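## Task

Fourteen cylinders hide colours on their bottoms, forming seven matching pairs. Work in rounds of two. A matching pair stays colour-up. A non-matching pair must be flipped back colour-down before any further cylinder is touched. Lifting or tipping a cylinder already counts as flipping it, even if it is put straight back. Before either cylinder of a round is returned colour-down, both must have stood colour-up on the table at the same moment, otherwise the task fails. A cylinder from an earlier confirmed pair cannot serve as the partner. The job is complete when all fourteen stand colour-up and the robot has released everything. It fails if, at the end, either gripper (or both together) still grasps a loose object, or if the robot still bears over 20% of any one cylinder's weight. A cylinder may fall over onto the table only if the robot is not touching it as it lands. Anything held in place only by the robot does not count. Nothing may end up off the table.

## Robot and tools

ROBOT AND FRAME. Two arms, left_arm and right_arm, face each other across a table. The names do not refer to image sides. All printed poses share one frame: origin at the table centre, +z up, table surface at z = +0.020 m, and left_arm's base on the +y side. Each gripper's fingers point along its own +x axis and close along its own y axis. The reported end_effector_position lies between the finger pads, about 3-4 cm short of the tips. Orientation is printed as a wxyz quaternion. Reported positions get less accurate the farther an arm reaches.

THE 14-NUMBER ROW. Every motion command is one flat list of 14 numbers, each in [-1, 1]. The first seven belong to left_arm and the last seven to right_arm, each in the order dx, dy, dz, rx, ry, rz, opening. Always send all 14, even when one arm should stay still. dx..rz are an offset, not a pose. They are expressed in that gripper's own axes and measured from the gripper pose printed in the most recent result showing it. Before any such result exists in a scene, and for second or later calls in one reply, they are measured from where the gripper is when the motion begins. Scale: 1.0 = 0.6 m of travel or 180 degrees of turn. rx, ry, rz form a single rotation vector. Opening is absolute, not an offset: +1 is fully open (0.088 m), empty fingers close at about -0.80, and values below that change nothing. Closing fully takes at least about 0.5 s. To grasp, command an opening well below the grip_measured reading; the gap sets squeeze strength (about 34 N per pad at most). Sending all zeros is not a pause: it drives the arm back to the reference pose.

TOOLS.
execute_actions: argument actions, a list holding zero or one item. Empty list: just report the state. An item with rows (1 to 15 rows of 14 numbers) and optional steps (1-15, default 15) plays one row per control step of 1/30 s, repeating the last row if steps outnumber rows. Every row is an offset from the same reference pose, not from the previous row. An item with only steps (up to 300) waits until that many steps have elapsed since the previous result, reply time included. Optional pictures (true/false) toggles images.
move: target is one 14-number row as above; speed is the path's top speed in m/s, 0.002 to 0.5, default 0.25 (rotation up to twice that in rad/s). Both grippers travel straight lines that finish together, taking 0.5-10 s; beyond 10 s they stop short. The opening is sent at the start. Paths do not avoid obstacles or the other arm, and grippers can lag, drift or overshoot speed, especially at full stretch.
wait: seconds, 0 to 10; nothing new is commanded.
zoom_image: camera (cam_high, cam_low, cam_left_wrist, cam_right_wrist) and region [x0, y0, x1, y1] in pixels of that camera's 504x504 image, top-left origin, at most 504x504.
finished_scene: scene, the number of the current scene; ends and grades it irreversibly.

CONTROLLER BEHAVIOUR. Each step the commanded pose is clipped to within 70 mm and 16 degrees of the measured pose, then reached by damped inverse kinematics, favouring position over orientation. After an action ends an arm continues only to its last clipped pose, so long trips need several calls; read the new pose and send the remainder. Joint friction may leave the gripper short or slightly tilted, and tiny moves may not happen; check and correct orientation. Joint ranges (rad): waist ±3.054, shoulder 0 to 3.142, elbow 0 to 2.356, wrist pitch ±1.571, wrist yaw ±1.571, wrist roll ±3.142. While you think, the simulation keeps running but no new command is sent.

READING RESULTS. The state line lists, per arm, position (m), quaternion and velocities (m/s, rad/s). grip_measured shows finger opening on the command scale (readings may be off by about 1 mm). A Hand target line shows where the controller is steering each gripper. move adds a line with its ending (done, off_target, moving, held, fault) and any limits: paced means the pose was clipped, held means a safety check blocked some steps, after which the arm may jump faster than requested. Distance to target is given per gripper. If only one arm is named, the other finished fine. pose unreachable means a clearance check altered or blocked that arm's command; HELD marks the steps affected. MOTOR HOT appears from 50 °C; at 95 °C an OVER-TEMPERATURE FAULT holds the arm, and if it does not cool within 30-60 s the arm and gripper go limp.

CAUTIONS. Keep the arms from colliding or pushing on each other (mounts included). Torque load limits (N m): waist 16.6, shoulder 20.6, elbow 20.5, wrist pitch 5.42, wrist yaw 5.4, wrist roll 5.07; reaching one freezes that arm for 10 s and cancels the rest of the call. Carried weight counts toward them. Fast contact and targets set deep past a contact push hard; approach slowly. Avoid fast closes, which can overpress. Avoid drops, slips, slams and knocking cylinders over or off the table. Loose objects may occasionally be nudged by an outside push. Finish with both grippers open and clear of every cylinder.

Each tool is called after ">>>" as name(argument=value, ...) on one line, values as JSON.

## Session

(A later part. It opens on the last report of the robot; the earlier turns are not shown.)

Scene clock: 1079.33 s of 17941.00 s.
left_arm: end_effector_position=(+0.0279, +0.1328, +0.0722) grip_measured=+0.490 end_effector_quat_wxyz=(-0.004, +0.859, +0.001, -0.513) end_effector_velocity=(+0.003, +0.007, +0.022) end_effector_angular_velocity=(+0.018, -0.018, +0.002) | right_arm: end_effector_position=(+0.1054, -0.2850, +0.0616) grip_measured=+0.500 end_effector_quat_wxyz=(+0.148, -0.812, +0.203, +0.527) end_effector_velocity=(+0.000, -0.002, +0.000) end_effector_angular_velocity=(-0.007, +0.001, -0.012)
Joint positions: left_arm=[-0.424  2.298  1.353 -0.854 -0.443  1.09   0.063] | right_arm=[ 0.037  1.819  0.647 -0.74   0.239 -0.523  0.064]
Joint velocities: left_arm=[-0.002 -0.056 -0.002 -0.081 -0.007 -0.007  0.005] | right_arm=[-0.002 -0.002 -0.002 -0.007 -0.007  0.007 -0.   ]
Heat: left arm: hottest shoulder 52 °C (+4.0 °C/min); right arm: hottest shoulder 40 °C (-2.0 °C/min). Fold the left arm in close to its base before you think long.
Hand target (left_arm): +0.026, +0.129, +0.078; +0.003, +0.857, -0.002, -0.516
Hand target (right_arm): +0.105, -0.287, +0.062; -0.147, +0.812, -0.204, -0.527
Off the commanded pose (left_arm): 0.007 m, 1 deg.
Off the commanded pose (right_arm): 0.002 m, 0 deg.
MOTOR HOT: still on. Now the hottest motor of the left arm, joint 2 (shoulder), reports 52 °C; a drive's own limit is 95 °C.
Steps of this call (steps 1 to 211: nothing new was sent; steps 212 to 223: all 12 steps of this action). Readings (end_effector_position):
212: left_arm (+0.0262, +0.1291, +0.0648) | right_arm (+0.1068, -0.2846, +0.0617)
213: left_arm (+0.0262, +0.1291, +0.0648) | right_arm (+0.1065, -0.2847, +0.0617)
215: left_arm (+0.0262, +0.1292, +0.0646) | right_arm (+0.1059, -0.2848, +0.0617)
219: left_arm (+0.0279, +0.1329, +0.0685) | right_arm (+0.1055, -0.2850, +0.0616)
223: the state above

>>> execute_actions(actions=[{"rows":[[0,0,0,0,0,0,0.5,0,0,0,0,0,0,-0.3],[0,0,0,0,0,0,0.5,0,0,0,0,0,0,-0.3],[0,0,0,0,0,0,0.5,0,0,0,0,0,0,-0.3],[0,0,0,0,0,0,0.5,0,0,0,0,0,0,-0.3],[0,0,0,0,0,0,0.5,0,0,0,0,0,0,-0.3],[0,0,0,0,0,0,0.5,0,0,0,0,0,0,-0.3],[0,0,0,0,0,0,0.5,0,0,0,0,0,0,-0.3],[0,0,0,0,0,0,0.5,-0.015,0,-0.007,0,0,0,-0.3],[0,0,0,0,0,0,0.5,-0.03,0,-0.013,0,0,0,-0.3],[0,0,0,0,0,0,0.5,-0.047,0,-0.021,0,0,0,-0.3],[0,0,0,0,0,0,0.5,-0.064,0,-0.028,0,0,0,-0.3],[0,0,0,0,0,0,0.5,-0.081,0,-0.035,0,0,0,-0.3],[0,0,0,0,0,0,0.5,-0.098,0,-0.043,0,0,0,-0.3],[0,0,0,0,0,0,0.5,-0.11,0,-0.048,0,0,0,-0.3],[0,0,0,0,0,0,0.5,-0.119,0,-0.052,0,0,0,-0.3]],"steps":15}], pictures=false)

>>> move(target=[0.045,0.007,-0.014,0,-0.5,0,0.5,-0.086,0.038,0.438,0.46,-0.411,-0.176,-0.3], speed=0.5)

Scene clock: 1098.70 s of 17941.00 s.
left_arm: end_effector_position=(+0.0279, +0.1328, +0.0729) grip_measured=+0.500 end_effector_quat_wxyz=(-0.004, +0.859, +0.001, -0.513) end_effector_velocity=(+0.004, -0.001, +0.001) end_effector_angular_velocity=(-0.015, -0.018, +0.004) | right_arm: end_effector_position=(+0.1084, -0.2905, +0.1102) grip_measured=+0.001 end_effector_quat_wxyz=(+0.141, -0.816, +0.207, +0.520) end_effector_velocity=(-0.023, +0.034, +0.257) end_effector_angular_velocity=(+0.170, +0.091, -0.005)
Joint positions: left_arm=[-0.424  2.296  1.354 -0.856 -0.443  1.09   0.063] | right_arm=[ 0.038  1.65   0.709 -0.993  0.24  -0.522  0.039]
Joint velocities: left_arm=[ 0.002 -0.002 -0.007  0.007 -0.022 -0.007 -0.   ] | right_arm=[ 0.017 -0.808  0.515 -1.136 -0.007  0.022  0.   ]
Heat: left arm: hottest shoulder 51 °C (-1.0 °C/min); right arm: hottest shoulder 38 °C (-4.0 °C/min). Fold the left arm in close to its base before you think long.
Hand target (left_arm): +0.028, +0.133, +0.072; -0.004, +0.859, +0.001, -0.513
Hand target (right_arm): +0.105, -0.287, +0.133; -0.148, +0.812, -0.202, -0.527
Off the commanded pose (left_arm): 0.001 m, 0 deg.
Off the commanded pose (right_arm): 0.030 m, 1 deg.
MOTOR HOT: still on. Now the hottest motor of the left arm, joint 2 (shoulder), reports 51 °C; a drive's own limit is 95 °C.
Steps of this call (steps 1 to 90: nothing new was sent; then 15.87 s passed at rest; steps 91 to 105: all 15 steps of this action). Readings (end_effector_position):
91: left_arm (+0.0280, +0.1331, +0.0730) | right_arm (+0.1053, -0.2850, +0.0616)
92: left_arm (+0.0280, +0.1331, +0.0730) | right_arm (+0.1053, -0.2850, +0.0616)
94: left_arm (+0.0280, +0.1331, +0.0730) | right_arm (+0.1053, -0.2850, +0.0616)
98: left_arm (+0.0279, +0.1329, +0.0730) | right_arm (+0.1059, -0.2858, +0.0626)
105: the state above

Scene clock: 1101.77 s of 17941.00 s.
left_arm: end_effector_position=(+0.0498, +0.1296, +0.0542) grip_measured=+0.500 end_effector_quat_wxyz=(-0.003, +0.250, +0.003, -0.968) end_effector_velocity=(-0.001, +0.004, -0.003) end_effector_angular_velocity=(+0.037, -0.004, +0.006) | right_arm: end_effector_position=(-0.1292, -0.1857, +0.0665) grip_measured=+0.000 end_effector_quat_wxyz=(+0.800, -0.117, +0.167, +0.565) end_effector_velocity=(+0.002, -0.000, -0.001) end_effector_angular_velocity=(-0.020, -0.030, -0.005)
Joint positions: left_arm=[ 0.208  2.483  1.275 -0.718  1.028  1.97   0.063] | right_arm=[ 0.734  2.331  1.129 -0.28   1.158  1.476  0.039]
Joint velocities: left_arm=[-0.002  0.007 -0.002 -0.007 -0.007 -0.022 -0.   ] | right_arm=[-0.002  0.007  0.017 -0.051 -0.007  0.007 -0.   ]
Heat: left arm: hottest shoulder 51 °C (-2.0 °C/min); right arm: hottest shoulder 37 °C (-6.0 °C/min). Fold the left arm in close to its base before you think long.
Hand target (left_arm): +0.050, +0.129, +0.053; +0.002, -0.248, -0.004, +0.969
Hand target (right_arm): -0.131, -0.185, +0.065; +0.800, -0.116, +0.164, +0.565
Off the commanded pose (left_arm): 0.002 m, 1 deg.
Off the commanded pose (right_arm): 0.003 m, 1 deg.
MOTOR HOT: still on. Now the hottest motor of the left arm, joint 2 (shoulder), reports 51 °C; a drive's own limit is 95 °C.
move: done

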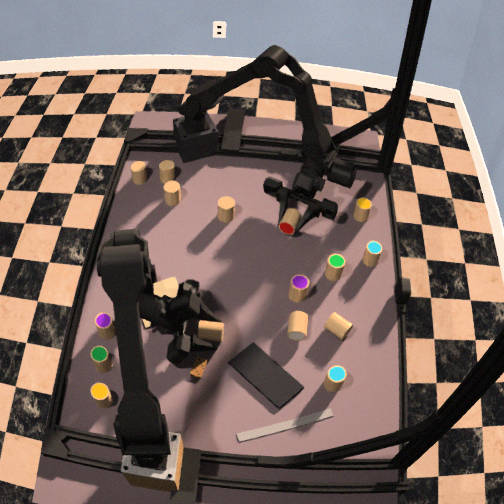

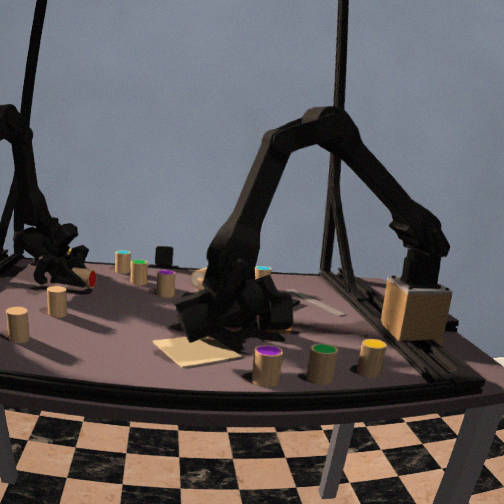

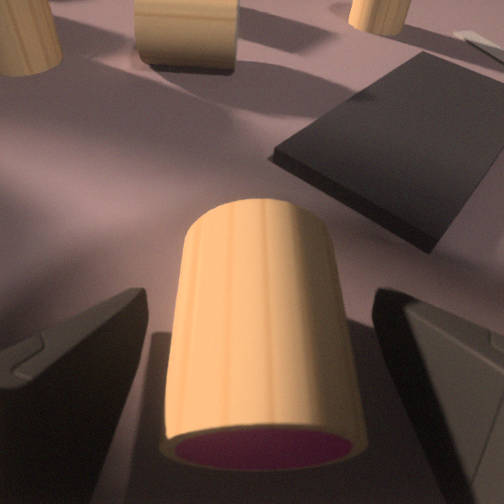

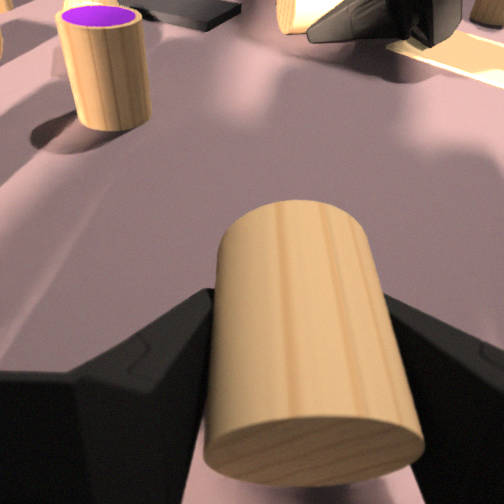

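>>> execute_actions(actions=[])

Scene clock: 1120.90 s of 17941.00 s.
left_arm: end_effector_position=(+0.0499, +0.1296, +0.0535) grip_measured=+0.500 end_effector_quat_wxyz=(-0.003, +0.250, +0.004, -0.968) end_effector_velocity=(-0.001, +0.002, +0.000) end_effector_angular_velocity=(+0.028, -0.005, +0.006) | right_arm: end_effector_position=(-0.1293, -0.1858, +0.0656) grip_measured=+0.000 end_effector_quat_wxyz=(+0.800, -0.118, +0.167, +0.564) end_effector_velocity=(+0.004, +0.002, +0.002) end_effector_angular_velocity=(-0.002, -0.025, -0.005)
Joint positions: left_arm=[ 0.208  2.486  1.277 -0.719  1.028  1.972  0.063] | right_arm=[ 0.735  2.335  1.132 -0.283  1.158  1.478  0.039]
Joint velocities: left_arm=[-0.002 -0.002 -0.002 -0.007 -0.007 -0.022 -0.   ] | right_arm=[-0.007 -0.002  0.002 -0.022  0.007 -0.007 -0.   ]
Heat: left arm: hottest shoulder 48 °C (-8.1 °C/min); right arm: hottest shoulder 38 °C (-5.1 °C/min). Fold the left arm in close to its base before you think long.
Hand target (left_arm): +0.050, +0.128, +0.053; +0.002, -0.248, -0.004, +0.969
Hand target (right_arm): -0.131, -0.185, +0.065; +0.800, -0.116, +0.164, +0.565
Off the commanded pose (left_arm): 0.002 m, 1 deg.
Off the commanded pose (right_arm): 0.003 m, 1 deg.
MOTOR HOT: still on. Now the hottest motor of the left arm, joint 2 (shoulder), reports 48 °C; a drive's own limit is 95 °C.
Steps of this call (steps 1 to 574: nothing new was sent). Readings (end_effector_position):
1: left_arm (+0.0498, +0.1297, +0.0541) | right_arm (-0.1292, -0.1857, +0.0664)
2: left_arm (+0.0498, +0.1296, +0.0541) | right_arm (-0.1292, -0.1857, +0.0665)
4: left_arm (+0.0498, +0.1297, +0.0540) | right_arm (-0.1291, -0.1857, +0.0663)
8: left_arm (+0.0498, +0.1297, +0.0540) | right_arm (-0.1290, -0.1857, +0.0663)
574: the state above

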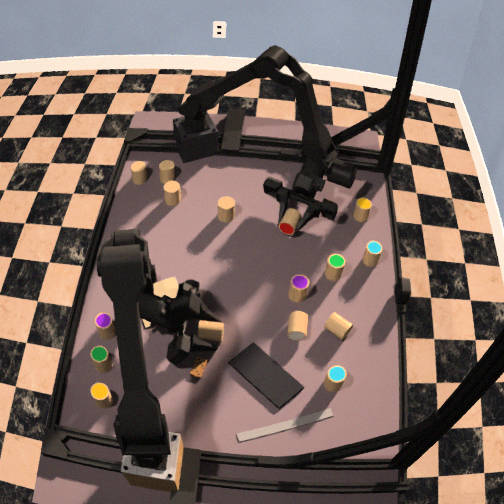

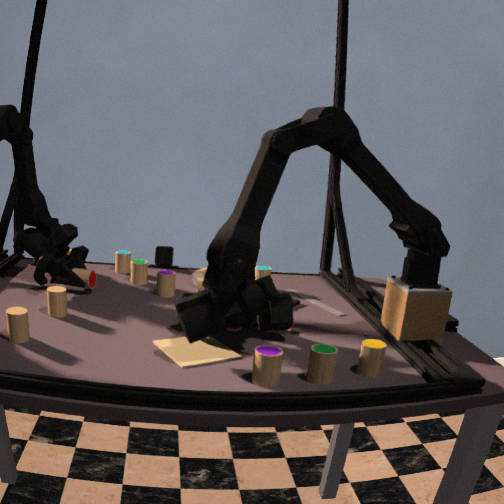

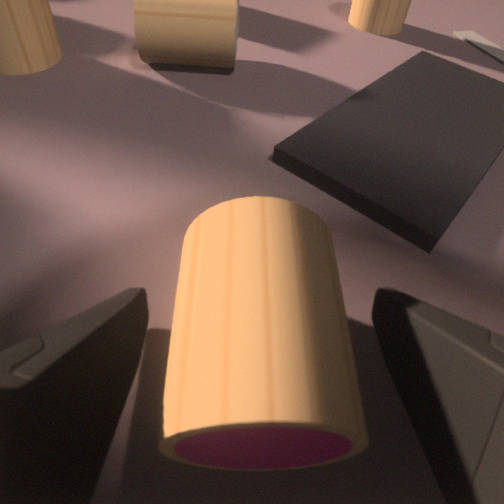

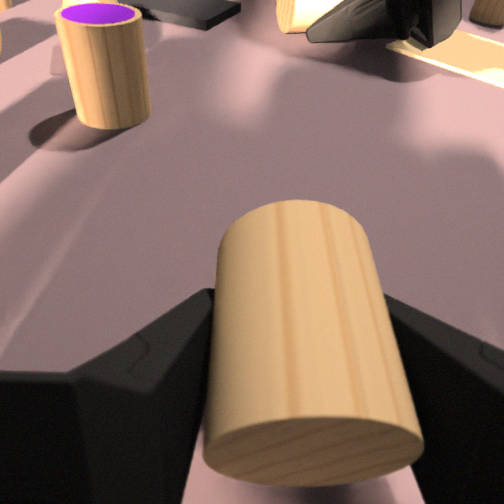

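>>> move(target=[0.004,0,0.003,0,0,0,0.2, 0.011,0,-0.026,0,0,0,-0.3], speed=0.05)

>>> execute_actions(actions=[{"rows":[[0,0,0,0,0,0,-0.3,0,0,0,0,0,0,0.5]],"steps":8}], pictures=false)

>>> move(target=[-0.038,0,0.068,0,0,0,-0.3, -0.016,0,0.033,0,0,0,0.5], speed=0.2)

>>> move(target=[0.04,0,-0.015,0,0.5,0,-0.3, 0.04,0.008,0.008,0,0.505,0,0.5], speed=0.5)

Scene clock: 1132.47 s of 17941.00 s.
left_arm: end_effector_position=(+0.0482, +0.1290, +0.0524) grip_measured=+0.200 end_effector_quat_wxyz=(-0.003, +0.251, +0.005, -0.968) end_effector_velocity=(-0.000, -0.000, -0.001) end_effector_angular_velocity=(+0.013, -0.008, +0.006) | right_arm: end_effector_position=(-0.1297, -0.1856, +0.0542) grip_measured=+0.000 end_effector_quat_wxyz=(+0.800, -0.113, +0.168, +0.565) end_effector_velocity=(+0.003, -0.001, -0.001) end_effector_angular_velocity=(-0.014, -0.015, +0.001)
Joint positions: left_arm=[ 0.203  2.488  1.275 -0.706  1.028  1.959  0.049] | right_arm=[ 0.735  2.372  1.133 -0.239  1.161  1.479  0.039]
Joint velocities: left_arm=[-0.002 -0.002 -0.002  0.007 -0.007 -0.022  0.   ] | right_arm=[-0.002 -0.002 -0.007 -0.007 -0.007 -0.007 -0.   ]
Heat: left arm: hottest shoulder 47 °C (-6.0 °C/min); right arm: hottest shoulder 38 °C (-3.0 °C/min).
Hand target (left_arm): +0.047, +0.130, +0.054; +0.003, -0.250, -0.004, +0.968
Hand target (right_arm): -0.129, -0.186, +0.049; +0.800, -0.118, +0.167, +0.564
Off the commanded pose (left_arm): 0.002 m, 0 deg.
Off the commanded pose (right_arm): 0.006 m, 1 deg.
MOTOR HOT: cleared. Now the hottest motor of the left arm, joint 2 (shoulder), reports 47 °C.
move: done

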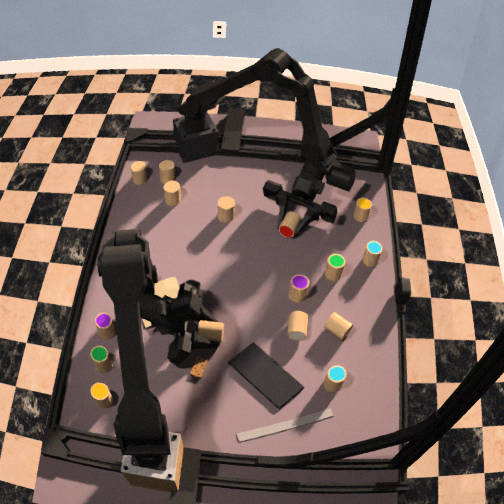

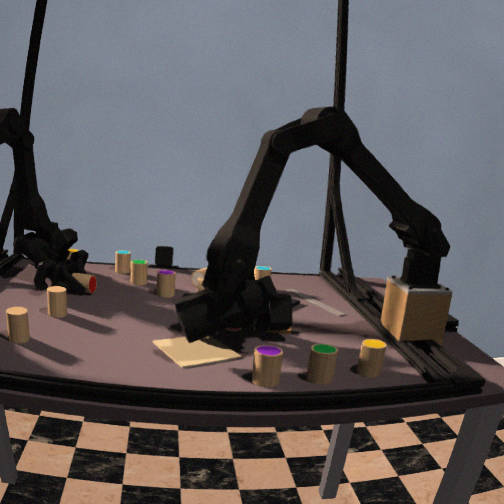

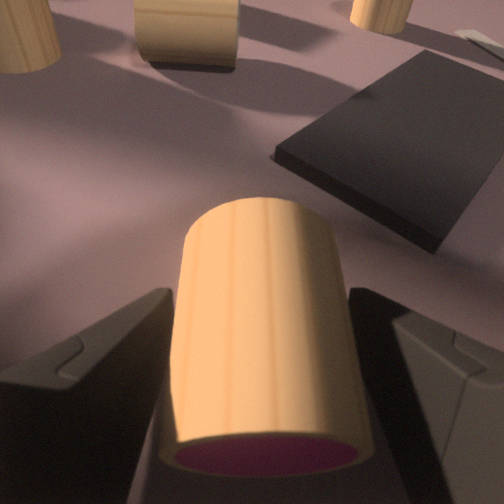

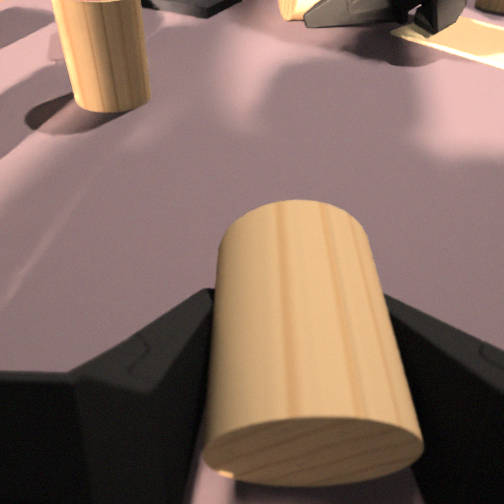

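Scene clock: 1132.73 s of 17941.00 s.
left_arm: end_effector_position=(+0.0482, +0.1290, +0.0524) grip_measured=+0.006 end_effector_quat_wxyz=(-0.003, +0.251, +0.005, -0.968) end_effector_velocity=(-0.001, +0.004, +0.001) end_effector_angular_velocity=(+0.029, -0.003, -0.001) | right_arm: end_effector_position=(-0.1297, -0.1856, +0.0542) grip_measured=+0.474 end_effector_quat_wxyz=(+0.800, -0.113, +0.168, +0.565) end_effector_velocity=(+0.002, -0.000, -0.001) end_effector_angular_velocity=(-0.007, +0.002, -0.005)
Joint positions: left_arm=[ 0.203  2.488  1.275 -0.706  1.029  1.959  0.039] | right_arm=[ 0.735  2.372  1.133 -0.238  1.161  1.479  0.062]
Joint velocities: left_arm=[-0.002 -0.002 -0.002 -0.022 -0.007 -0.007 -0.   ] | right_arm=[-0.002 -0.002 -0.002 -0.007 -0.007  0.007  0.   ]
Heat: left arm: hottest shoulder 47 °C (-6.0 °C/min); right arm: hottest shoulder 38 °C (-3.0 °C/min).
Hand target (left_arm): +0.048, +0.129, +0.052; +0.003, -0.251, -0.005, +0.968
Hand target (right_arm): -0.130, -0.186, +0.054; +0.800, -0.113, +0.168, +0.565
Off the commanded pose (left_arm): 0.000 m, 0 deg.
Off the commanded pose (right_arm): 0.000 m, 0 deg.
Steps of this call (steps 1 to 8: all 8 steps of this action). Readings (end_effector_position):
1: left_arm (+0.0482, +0.1290, +0.0524) | right_arm (-0.1297, -0.1856, +0.0542)
2: left_arm (+0.0482, +0.1290, +0.0524) | right_arm (-0.1297, -0.1856, +0.0542)
4: left_arm (+0.0482, +0.1290, +0.0524) | right_arm (-0.1297, -0.1856, +0.0542)
8: the state above

Scene clock: 1133.83 s of 17941.00 s.
left_arm: end_effector_position=(+0.0484, +0.1283, +0.0953) grip_measured=+0.006 end_effector_quat_wxyz=(-0.004, +0.251, +0.007, -0.968) end_effector_velocity=(-0.001, +0.004, +0.001) end_effector_angular_velocity=(+0.029, -0.003, -0.001) | right_arm: end_effector_position=(-0.1286, -0.1862, +0.0708) grip_measured=+0.500 end_effector_quat_wxyz=(+0.801, -0.119, +0.165, +0.563) end_effector_velocity=(+0.002, -0.000, -0.001) end_effector_angular_velocity=(-0.003, +0.015, -0.011)
Joint positions: left_arm=[ 0.203  2.362  1.266 -0.827  1.028  1.959  0.039] | right_arm=[ 0.735  2.32   1.133 -0.309  1.161  1.484  0.063]
Joint velocities: left_arm=[-0.002 -0.002 -0.002 -0.022 -0.007 -0.007  0.   ] | right_arm=[-0.002 -0.002 -0.002 -0.007 -0.007  0.022 -0.   ]
Heat: left arm: hottest shoulder 47 °C (-6.0 °C/min); right arm: hottest shoulder 39 °C (-2.0 °C/min).
Hand target (left_arm): +0.048, +0.128, +0.099; +0.003, -0.251, -0.005, +0.968
Hand target (right_arm): -0.130, -0.187, +0.076; +0.800, -0.113, +0.168, +0.565
Off the commanded pose (left_arm): 0.004 m, 0 deg.
Off the commanded pose (right_arm): 0.006 m, 1 deg.
move: done

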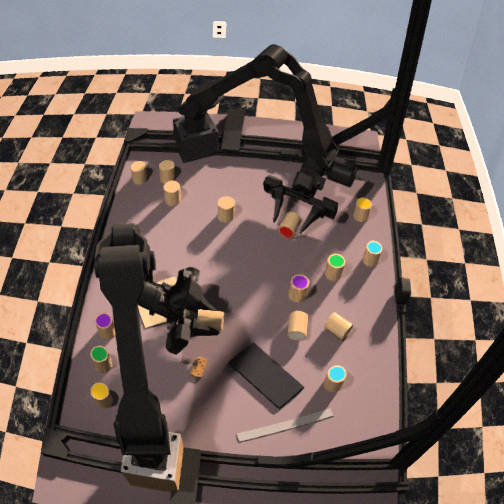

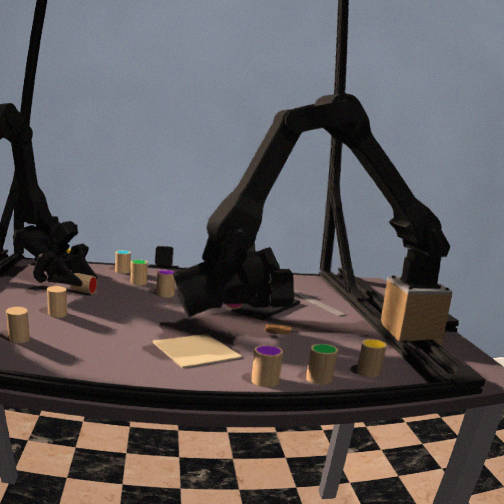

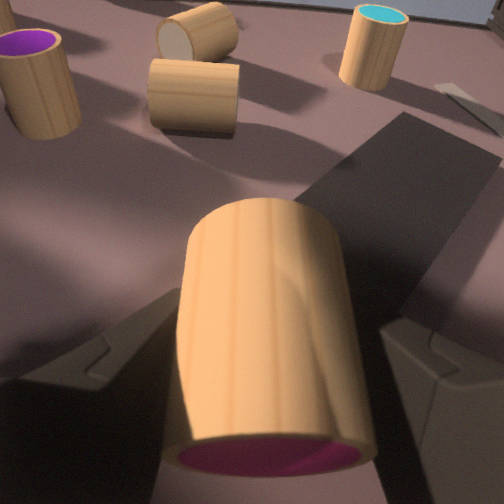

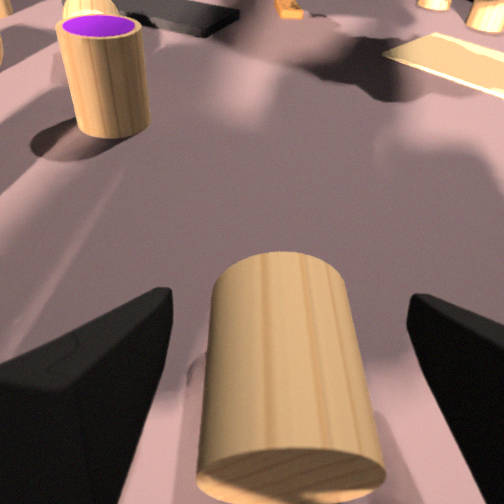

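Scene clock: 1136.03 s of 17941.00 s.
left_arm: end_effector_position=(+0.0304, +0.1310, +0.0763) grip_measured=+0.006 end_effector_quat_wxyz=(-0.008, +0.859, +0.003, -0.512) end_effector_velocity=(+0.003, +0.001, +0.001) end_effector_angular_velocity=(-0.008, -0.025, +0.012) | right_arm: end_effector_position=(-0.1243, -0.1620, +0.0709) grip_measured=+0.500 end_effector_quat_wxyz=(+0.451, -0.481, +0.684, +0.312) end_effector_velocity=(+0.001, +0.002, +0.003) end_effector_angular_velocity=(+0.001, +0.015, +0.011)
Joint positions: left_arm=[-0.415  2.295  1.367 -0.875 -0.442  1.102  0.039] | right_arm=[ 0.188  2.409  1.711 -1.11  -0.338  0.955  0.064]
Joint velocities: left_arm=[-0.002  0.002 -0.002 -0.007 -0.022 -0.022 -0.   ] | right_arm=[-0.007 -0.002  0.007 -0.007 -0.007 -0.022 -0.   ]
Heat: left arm: hottest shoulder 47 °C (-5.1 °C/min); right arm: hottest shoulder 39 °C (-1.0 °C/min).
Hand target (left_arm): +0.030, +0.129, +0.076; -0.007, +0.860, +0.002, -0.511
Hand target (right_arm): -0.125, -0.161, +0.067; +0.449, -0.483, +0.685, +0.310
Off the commanded pose (left_arm): 0.003 m, 1 deg.
Off the commanded pose (right_arm): 0.005 m, 1 deg.
move: done

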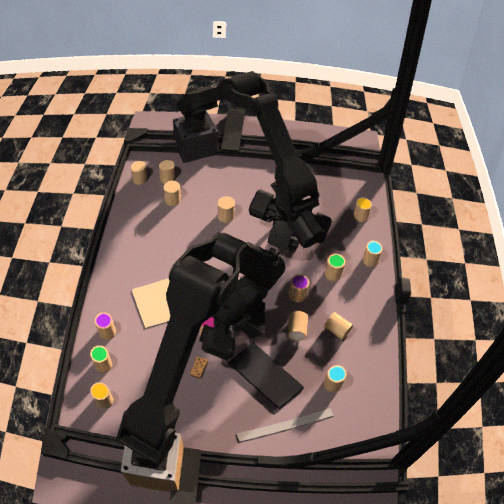

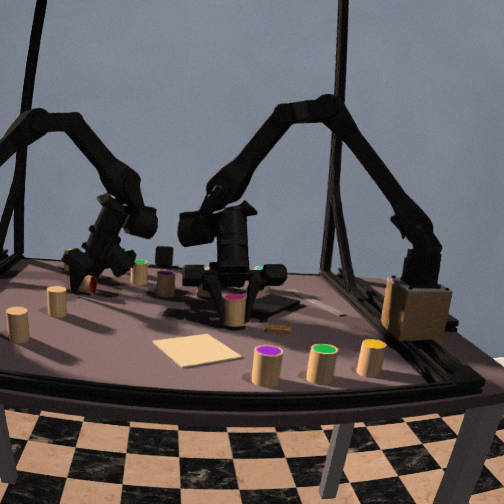

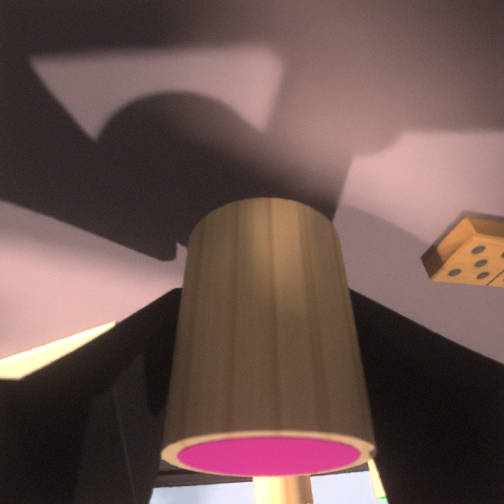

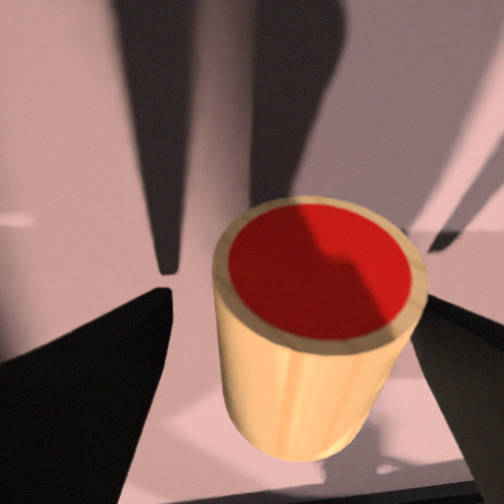

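>>> move(target=[0.022,0,0.012,0,0.003,0,-0.3, 0,0,0,0,0,0,-0.3], speed=0.05)

>>> move(target=[0,0,0,0,0,0,0.4, -0.056,0,-0.025,0,0,0,-0.3], speed=0.2)

>>> move(target=[0,0,0,0,0,0,0.4, 0.05,0,0.02,0,-0.5,0,-0.3], speed=0.5)

Scene clock: 1140.53 s of 17941.00 s.
left_arm: end_effector_position=(+0.0301, +0.1285, +0.0677) grip_measured=+0.006 end_effector_quat_wxyz=(-0.003, +0.860, +0.000, -0.510) end_effector_velocity=(+0.002, +0.005, +0.000) end_effector_angular_velocity=(+0.018, -0.018, +0.002) | right_arm: end_effector_position=(-0.1243, -0.1623, +0.0706) grip_measured=+0.001 end_effector_quat_wxyz=(+0.450, -0.482, +0.684, +0.312) end_effector_velocity=(+0.004, -0.001, +0.002) end_effector_angular_velocity=(-0.010, -0.019, -0.007)
Joint positions: left_arm=[-0.416  2.319  1.367 -0.845 -0.451  1.098  0.039] | right_arm=[ 0.188  2.411  1.711 -1.112 -0.339  0.954  0.039]
Joint velocities: left_arm=[-0.002  0.002 -0.002 -0.022 -0.007 -0.007  0.   ] | right_arm=[-0.002 -0.002  0.002 -0.022  0.007  0.007 -0.   ]
Heat: left arm: hottest shoulder 47 °C (-5.0 °C/min); right arm: hottest shoulder 39 °C (+0.0 °C/min).
Hand target (left_arm): +0.030, +0.131, +0.061; -0.008, +0.861, +0.003, -0.508
Hand target (right_arm): -0.124, -0.162, +0.071; +0.451, -0.481, +0.684, +0.312
Off the commanded pose (left_arm): 0.007 m, 1 deg.
Off the commanded pose (right_arm): 0.000 m, 0 deg.
move: done

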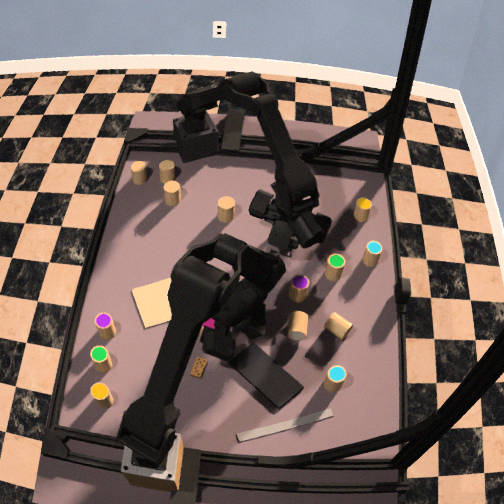

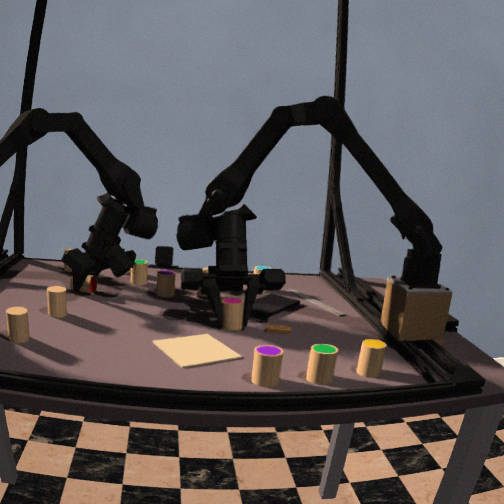

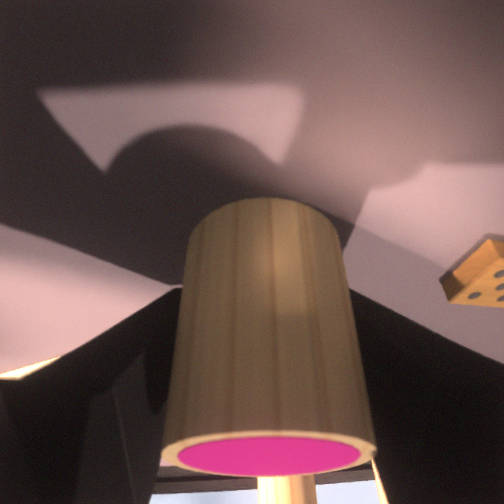

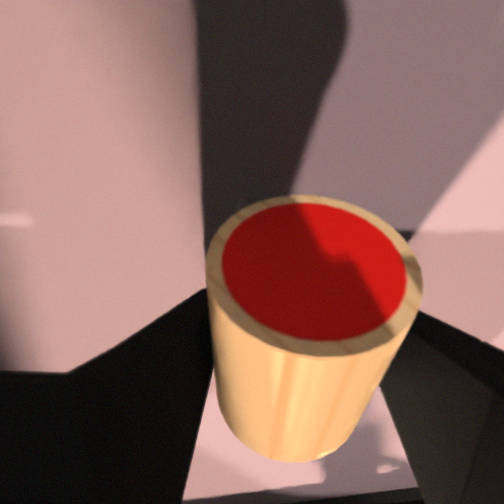

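Scene clock: 1141.33 s of 17941.00 s.
left_arm: end_effector_position=(+0.0300, +0.1282, +0.0676) grip_measured=+0.400 end_effector_quat_wxyz=(-0.003, +0.860, -0.000, -0.510) end_effector_velocity=(+0.001, +0.002, +0.003) end_effector_angular_velocity=(+0.009, -0.014, +0.002) | right_arm: end_effector_position=(-0.1217, -0.1658, +0.0989) grip_measured=+0.001 end_effector_quat_wxyz=(+0.450, -0.488, +0.684, +0.301) end_effector_velocity=(+0.002, -0.003, +0.000) end_effector_angular_velocity=(-0.013, +0.001, +0.002)
Joint positions: left_arm=[-0.416  2.319  1.367 -0.843 -0.451  1.098  0.059] | right_arm=[ 0.188  2.367  1.75  -1.217 -0.339  0.954  0.039]
Joint velocities: left_arm=[-0.002 -0.002  0.002 -0.022 -0.007 -0.007 -0.   ] | right_arm=[-0.002 -0.002 -0.007 -0.007 -0.007 -0.007 -0.   ]
Heat: left arm: hottest shoulder 47 °C (-5.0 °C/min); right arm: hottest shoulder 39 °C (+0.0 °C/min).
Hand target (left_arm): +0.030, +0.129, +0.068; -0.003, +0.860, +0.000, -0.510
Hand target (right_arm): -0.125, -0.163, +0.107; +0.450, -0.482, +0.685, +0.312
Off the commanded pose (left_arm): 0.000 m, 0 deg.
Off the commanded pose (right_arm): 0.009 m, 1 deg.
move: off_target (right_arm)

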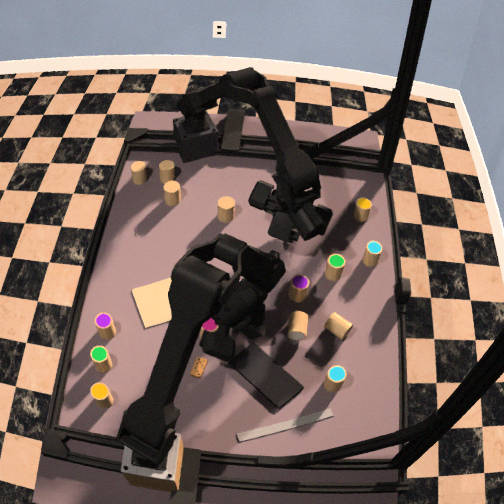

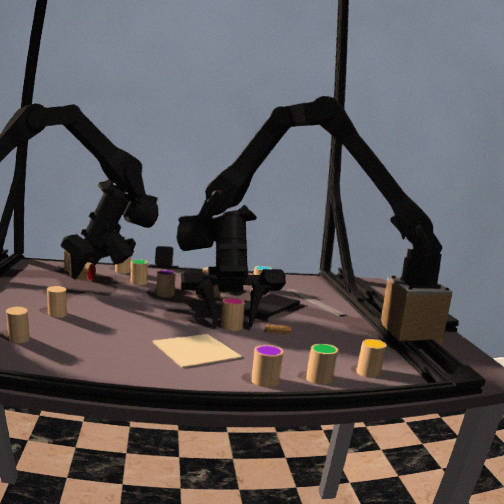

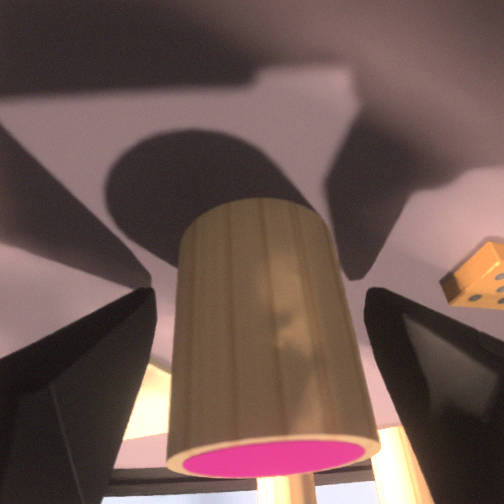

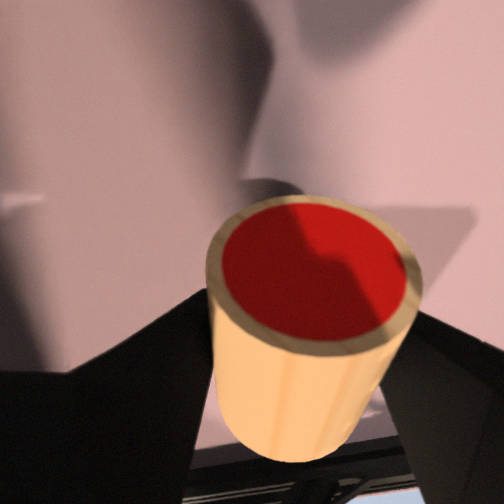

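Scene clock: 1143.50 s of 17941.00 s.
left_arm: end_effector_position=(+0.0300, +0.1282, +0.0676) grip_measured=+0.400 end_effector_quat_wxyz=(-0.003, +0.860, -0.000, -0.510) end_effector_velocity=(+0.004, +0.000, +0.002) end_effector_angular_velocity=(-0.006, -0.023, +0.004) | right_arm: end_effector_position=(-0.1239, -0.1661, +0.0694) grip_measured=+0.001 end_effector_quat_wxyz=(+0.799, -0.127, +0.176, +0.561) end_effector_velocity=(+0.002, +0.001, +0.001) end_effector_angular_velocity=(+0.005, -0.007, -0.001)
Joint positions: left_arm=[-0.416  2.319  1.367 -0.843 -0.451  1.098  0.059] | right_arm=[ 0.673  2.306  1.111 -0.178  1.124  1.347  0.039]
Joint velocities: left_arm=[ 0.002 -0.002 -0.002 -0.007 -0.022 -0.007 -0.   ] | right_arm=[-0.002 -0.002 -0.007  0.007  0.007 -0.007  0.   ]
Heat: left arm: hottest shoulder 47 °C (-4.1 °C/min); right arm: hottest shoulder 40 °C (+1.0 °C/min).
Hand target (left_arm): +0.030, +0.128, +0.068; -0.003, +0.860, -0.000, -0.510
Hand target (right_arm): -0.121, -0.168, +0.065; +0.800, -0.132, +0.169, +0.561
Off the commanded pose (left_arm): 0.000 m, 0 deg.
Off the commanded pose (right_arm): 0.004 m, 1 deg.
move: done

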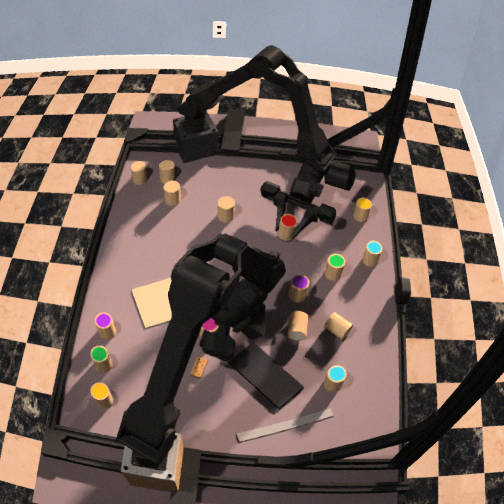

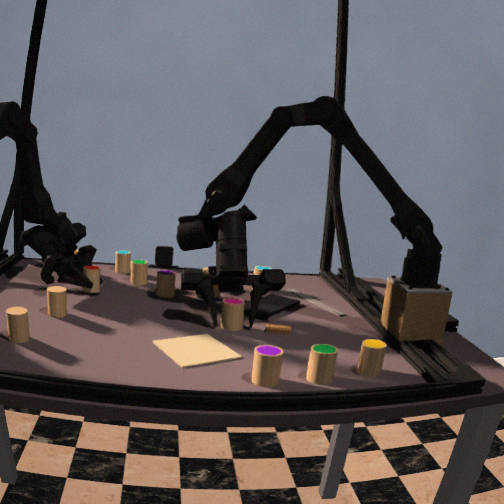

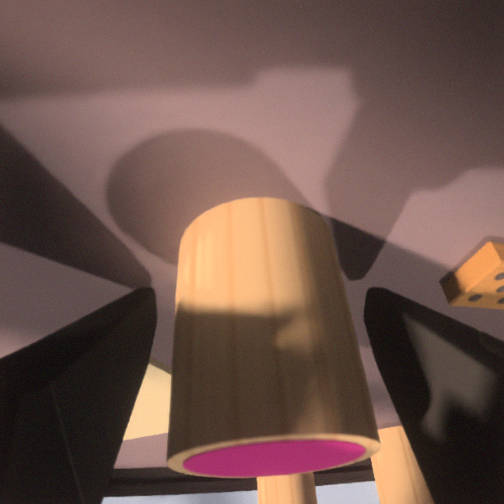

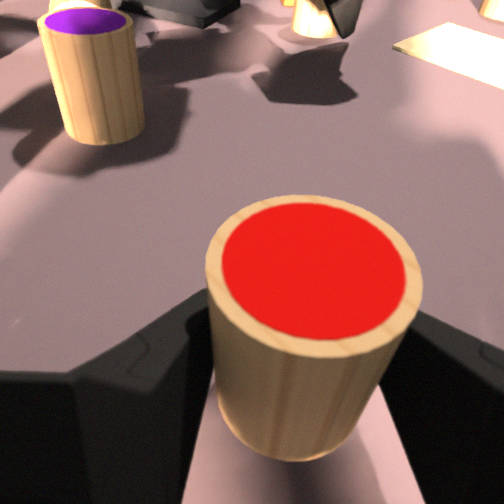

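Lower right to .052.

>>> move(target=[0,0,0,0,0,0,0.4, 0.012,0,-0.027,0,-0.008,0,-0.3], speed=0.05)

>>> execute_actions(actions=[{"rows":[[0,0,0,0,0,0,0.4,0,0,0,0,0,0,0.4]],"steps":10}])

Scene clock: 1148.00 s of 17941.00 s.
left_arm: end_effector_position=(+0.0300, +0.1283, +0.0675) grip_measured=+0.400 end_effector_quat_wxyz=(-0.003, +0.860, +0.000, -0.510) end_effector_velocity=(+0.001, +0.002, -0.000) end_effector_angular_velocity=(+0.012, -0.012, -0.011) | right_arm: end_effector_position=(-0.1244, -0.1649, +0.0599) grip_measured=+0.001 end_effector_quat_wxyz=(+0.801, -0.111, +0.168, +0.563) end_effector_velocity=(+0.002, +0.002, -0.002) end_effector_angular_velocity=(-0.003, +0.012, -0.009)
Joint positions: left_arm=[-0.416  2.319  1.367 -0.843 -0.451  1.098  0.059] | right_arm=[ 0.676  2.35   1.11  -0.115  1.155  1.346  0.039]
Joint velocities: left_arm=[-0.002  0.002 -0.002 -0.007 -0.007  0.007 -0.   ] | right_arm=[-0.007  0.002 -0.002  0.007 -0.007  0.007 -0.   ]
Heat: left arm: hottest shoulder 47 °C (-4.0 °C/min); right arm: hottest shoulder 40 °C (+2.0 °C/min).
Hand target (left_arm): +0.030, +0.128, +0.068; -0.003, +0.860, +0.000, -0.510
Hand target (right_arm): -0.124, -0.167, +0.052; +0.801, -0.120, +0.166, +0.563
Off the commanded pose (left_arm): 0.000 m, 0 deg.
Off the commanded pose (right_arm): 0.008 m, 1 deg.
move: done

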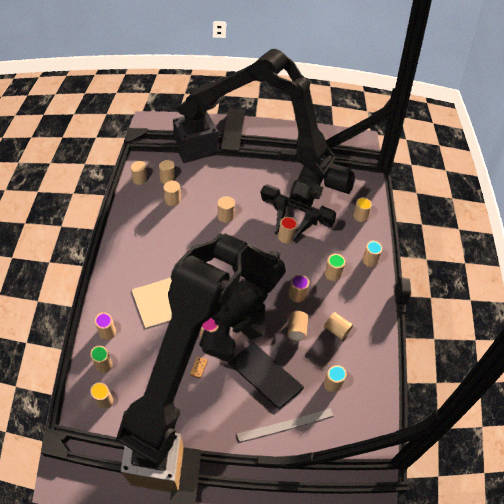

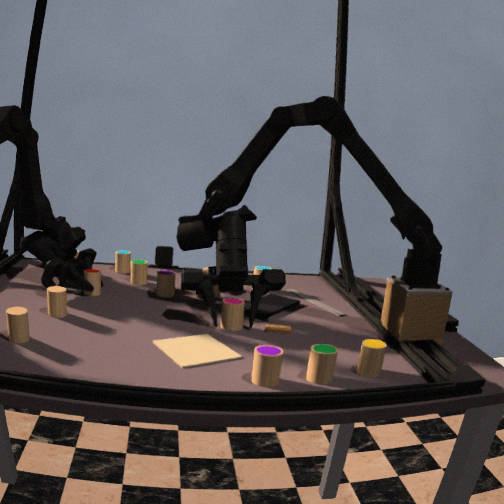

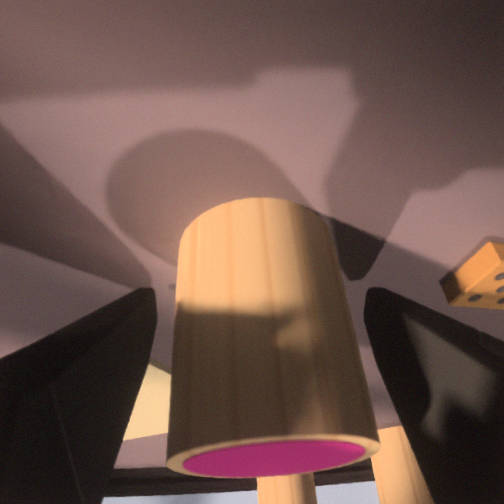

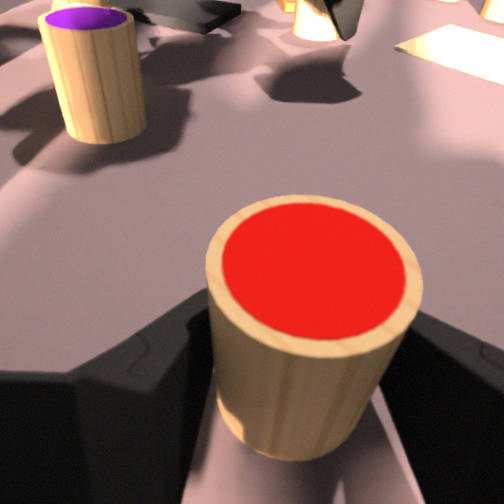

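Scene clock: 1148.33 s of 17941.00 s.
left_arm: end_effector_position=(+0.0300, +0.1283, +0.0675) grip_measured=+0.400 end_effector_quat_wxyz=(-0.003, +0.860, +0.000, -0.510) end_effector_velocity=(-0.002, +0.006, -0.003) end_effector_angular_velocity=(+0.028, +0.012, -0.004) | right_arm: end_effector_position=(-0.1244, -0.1649, +0.0598) grip_measured=+0.383 end_effector_quat_wxyz=(+0.801, -0.111, +0.167, +0.563) end_effector_velocity=(+0.003, -0.001, +0.001) end_effector_angular_velocity=(-0.021, -0.031, +0.008)
Joint positions: left_arm=[-0.416  2.319  1.367 -0.843 -0.451  1.098  0.059] | right_arm=[ 0.676  2.35   1.11  -0.114  1.156  1.346  0.058]
Joint velocities: left_arm=[-0.002  0.002 -0.007 -0.007  0.022  0.007 -0.   ] | right_arm=[-0.002 -0.007 -0.002 -0.022 -0.007 -0.022  0.009]
Heat: left arm: hottest shoulder 47 °C (-4.0 °C/min); right arm: hottest shoulder 40 °C (+2.0 °C/min).
Hand target (left_arm): +0.030, +0.128, +0.068; -0.003, +0.860, +0.000, -0.510
Hand target (right_arm): -0.124, -0.165, +0.060; +0.801, -0.112, +0.168, +0.563
Off the commanded pose (left_arm): 0.000 m, 0 deg.
Off the commanded pose (right_arm): 0.000 m, 0 deg.
Steps of this call (steps 1 to 10: all 10 steps of this action). Readings (end_effector_position):
1: left_arm (+0.0300, +0.1283, +0.0675) | right_arm (-0.1244, -0.1649, +0.0599)
2: left_arm (+0.0300, +0.1283, +0.0675) | right_arm (-0.1244, -0.1649, +0.0600)
4: left_arm (+0.0300, +0.1283, +0.0675) | right_arm (-0.1244, -0.1649, +0.0598)
8: left_arm (+0.0300, +0.1283, +0.0675) | right_arm (-0.1244, -0.1649, +0.0600)
10: the state above

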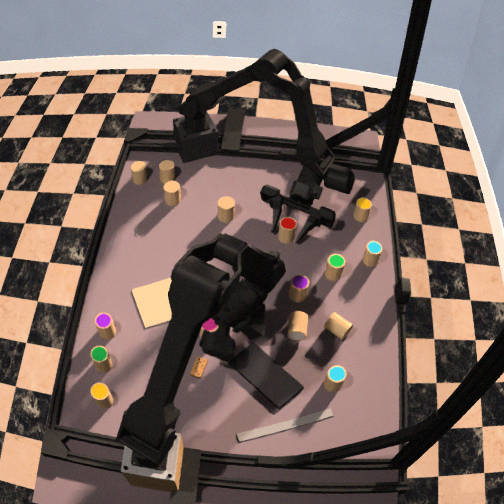

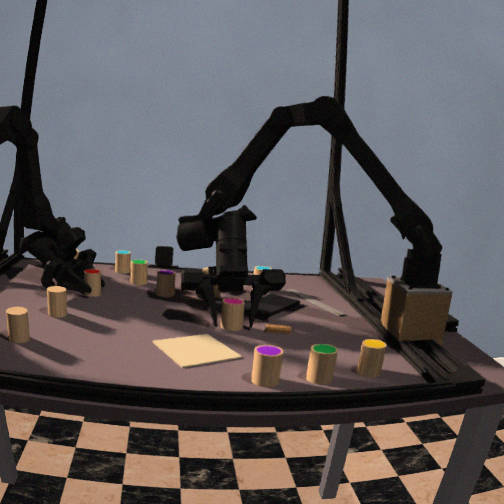

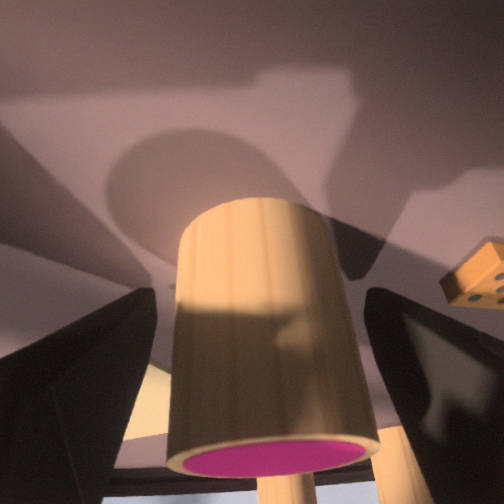

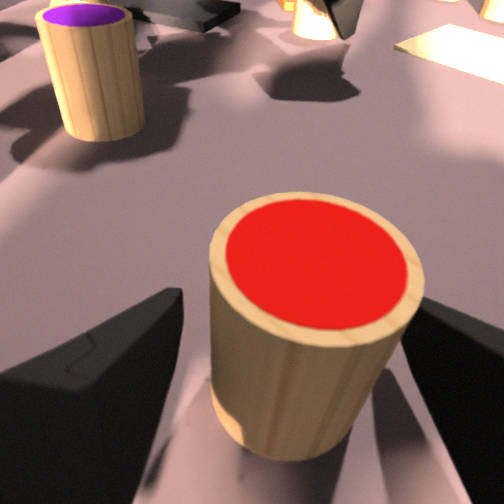

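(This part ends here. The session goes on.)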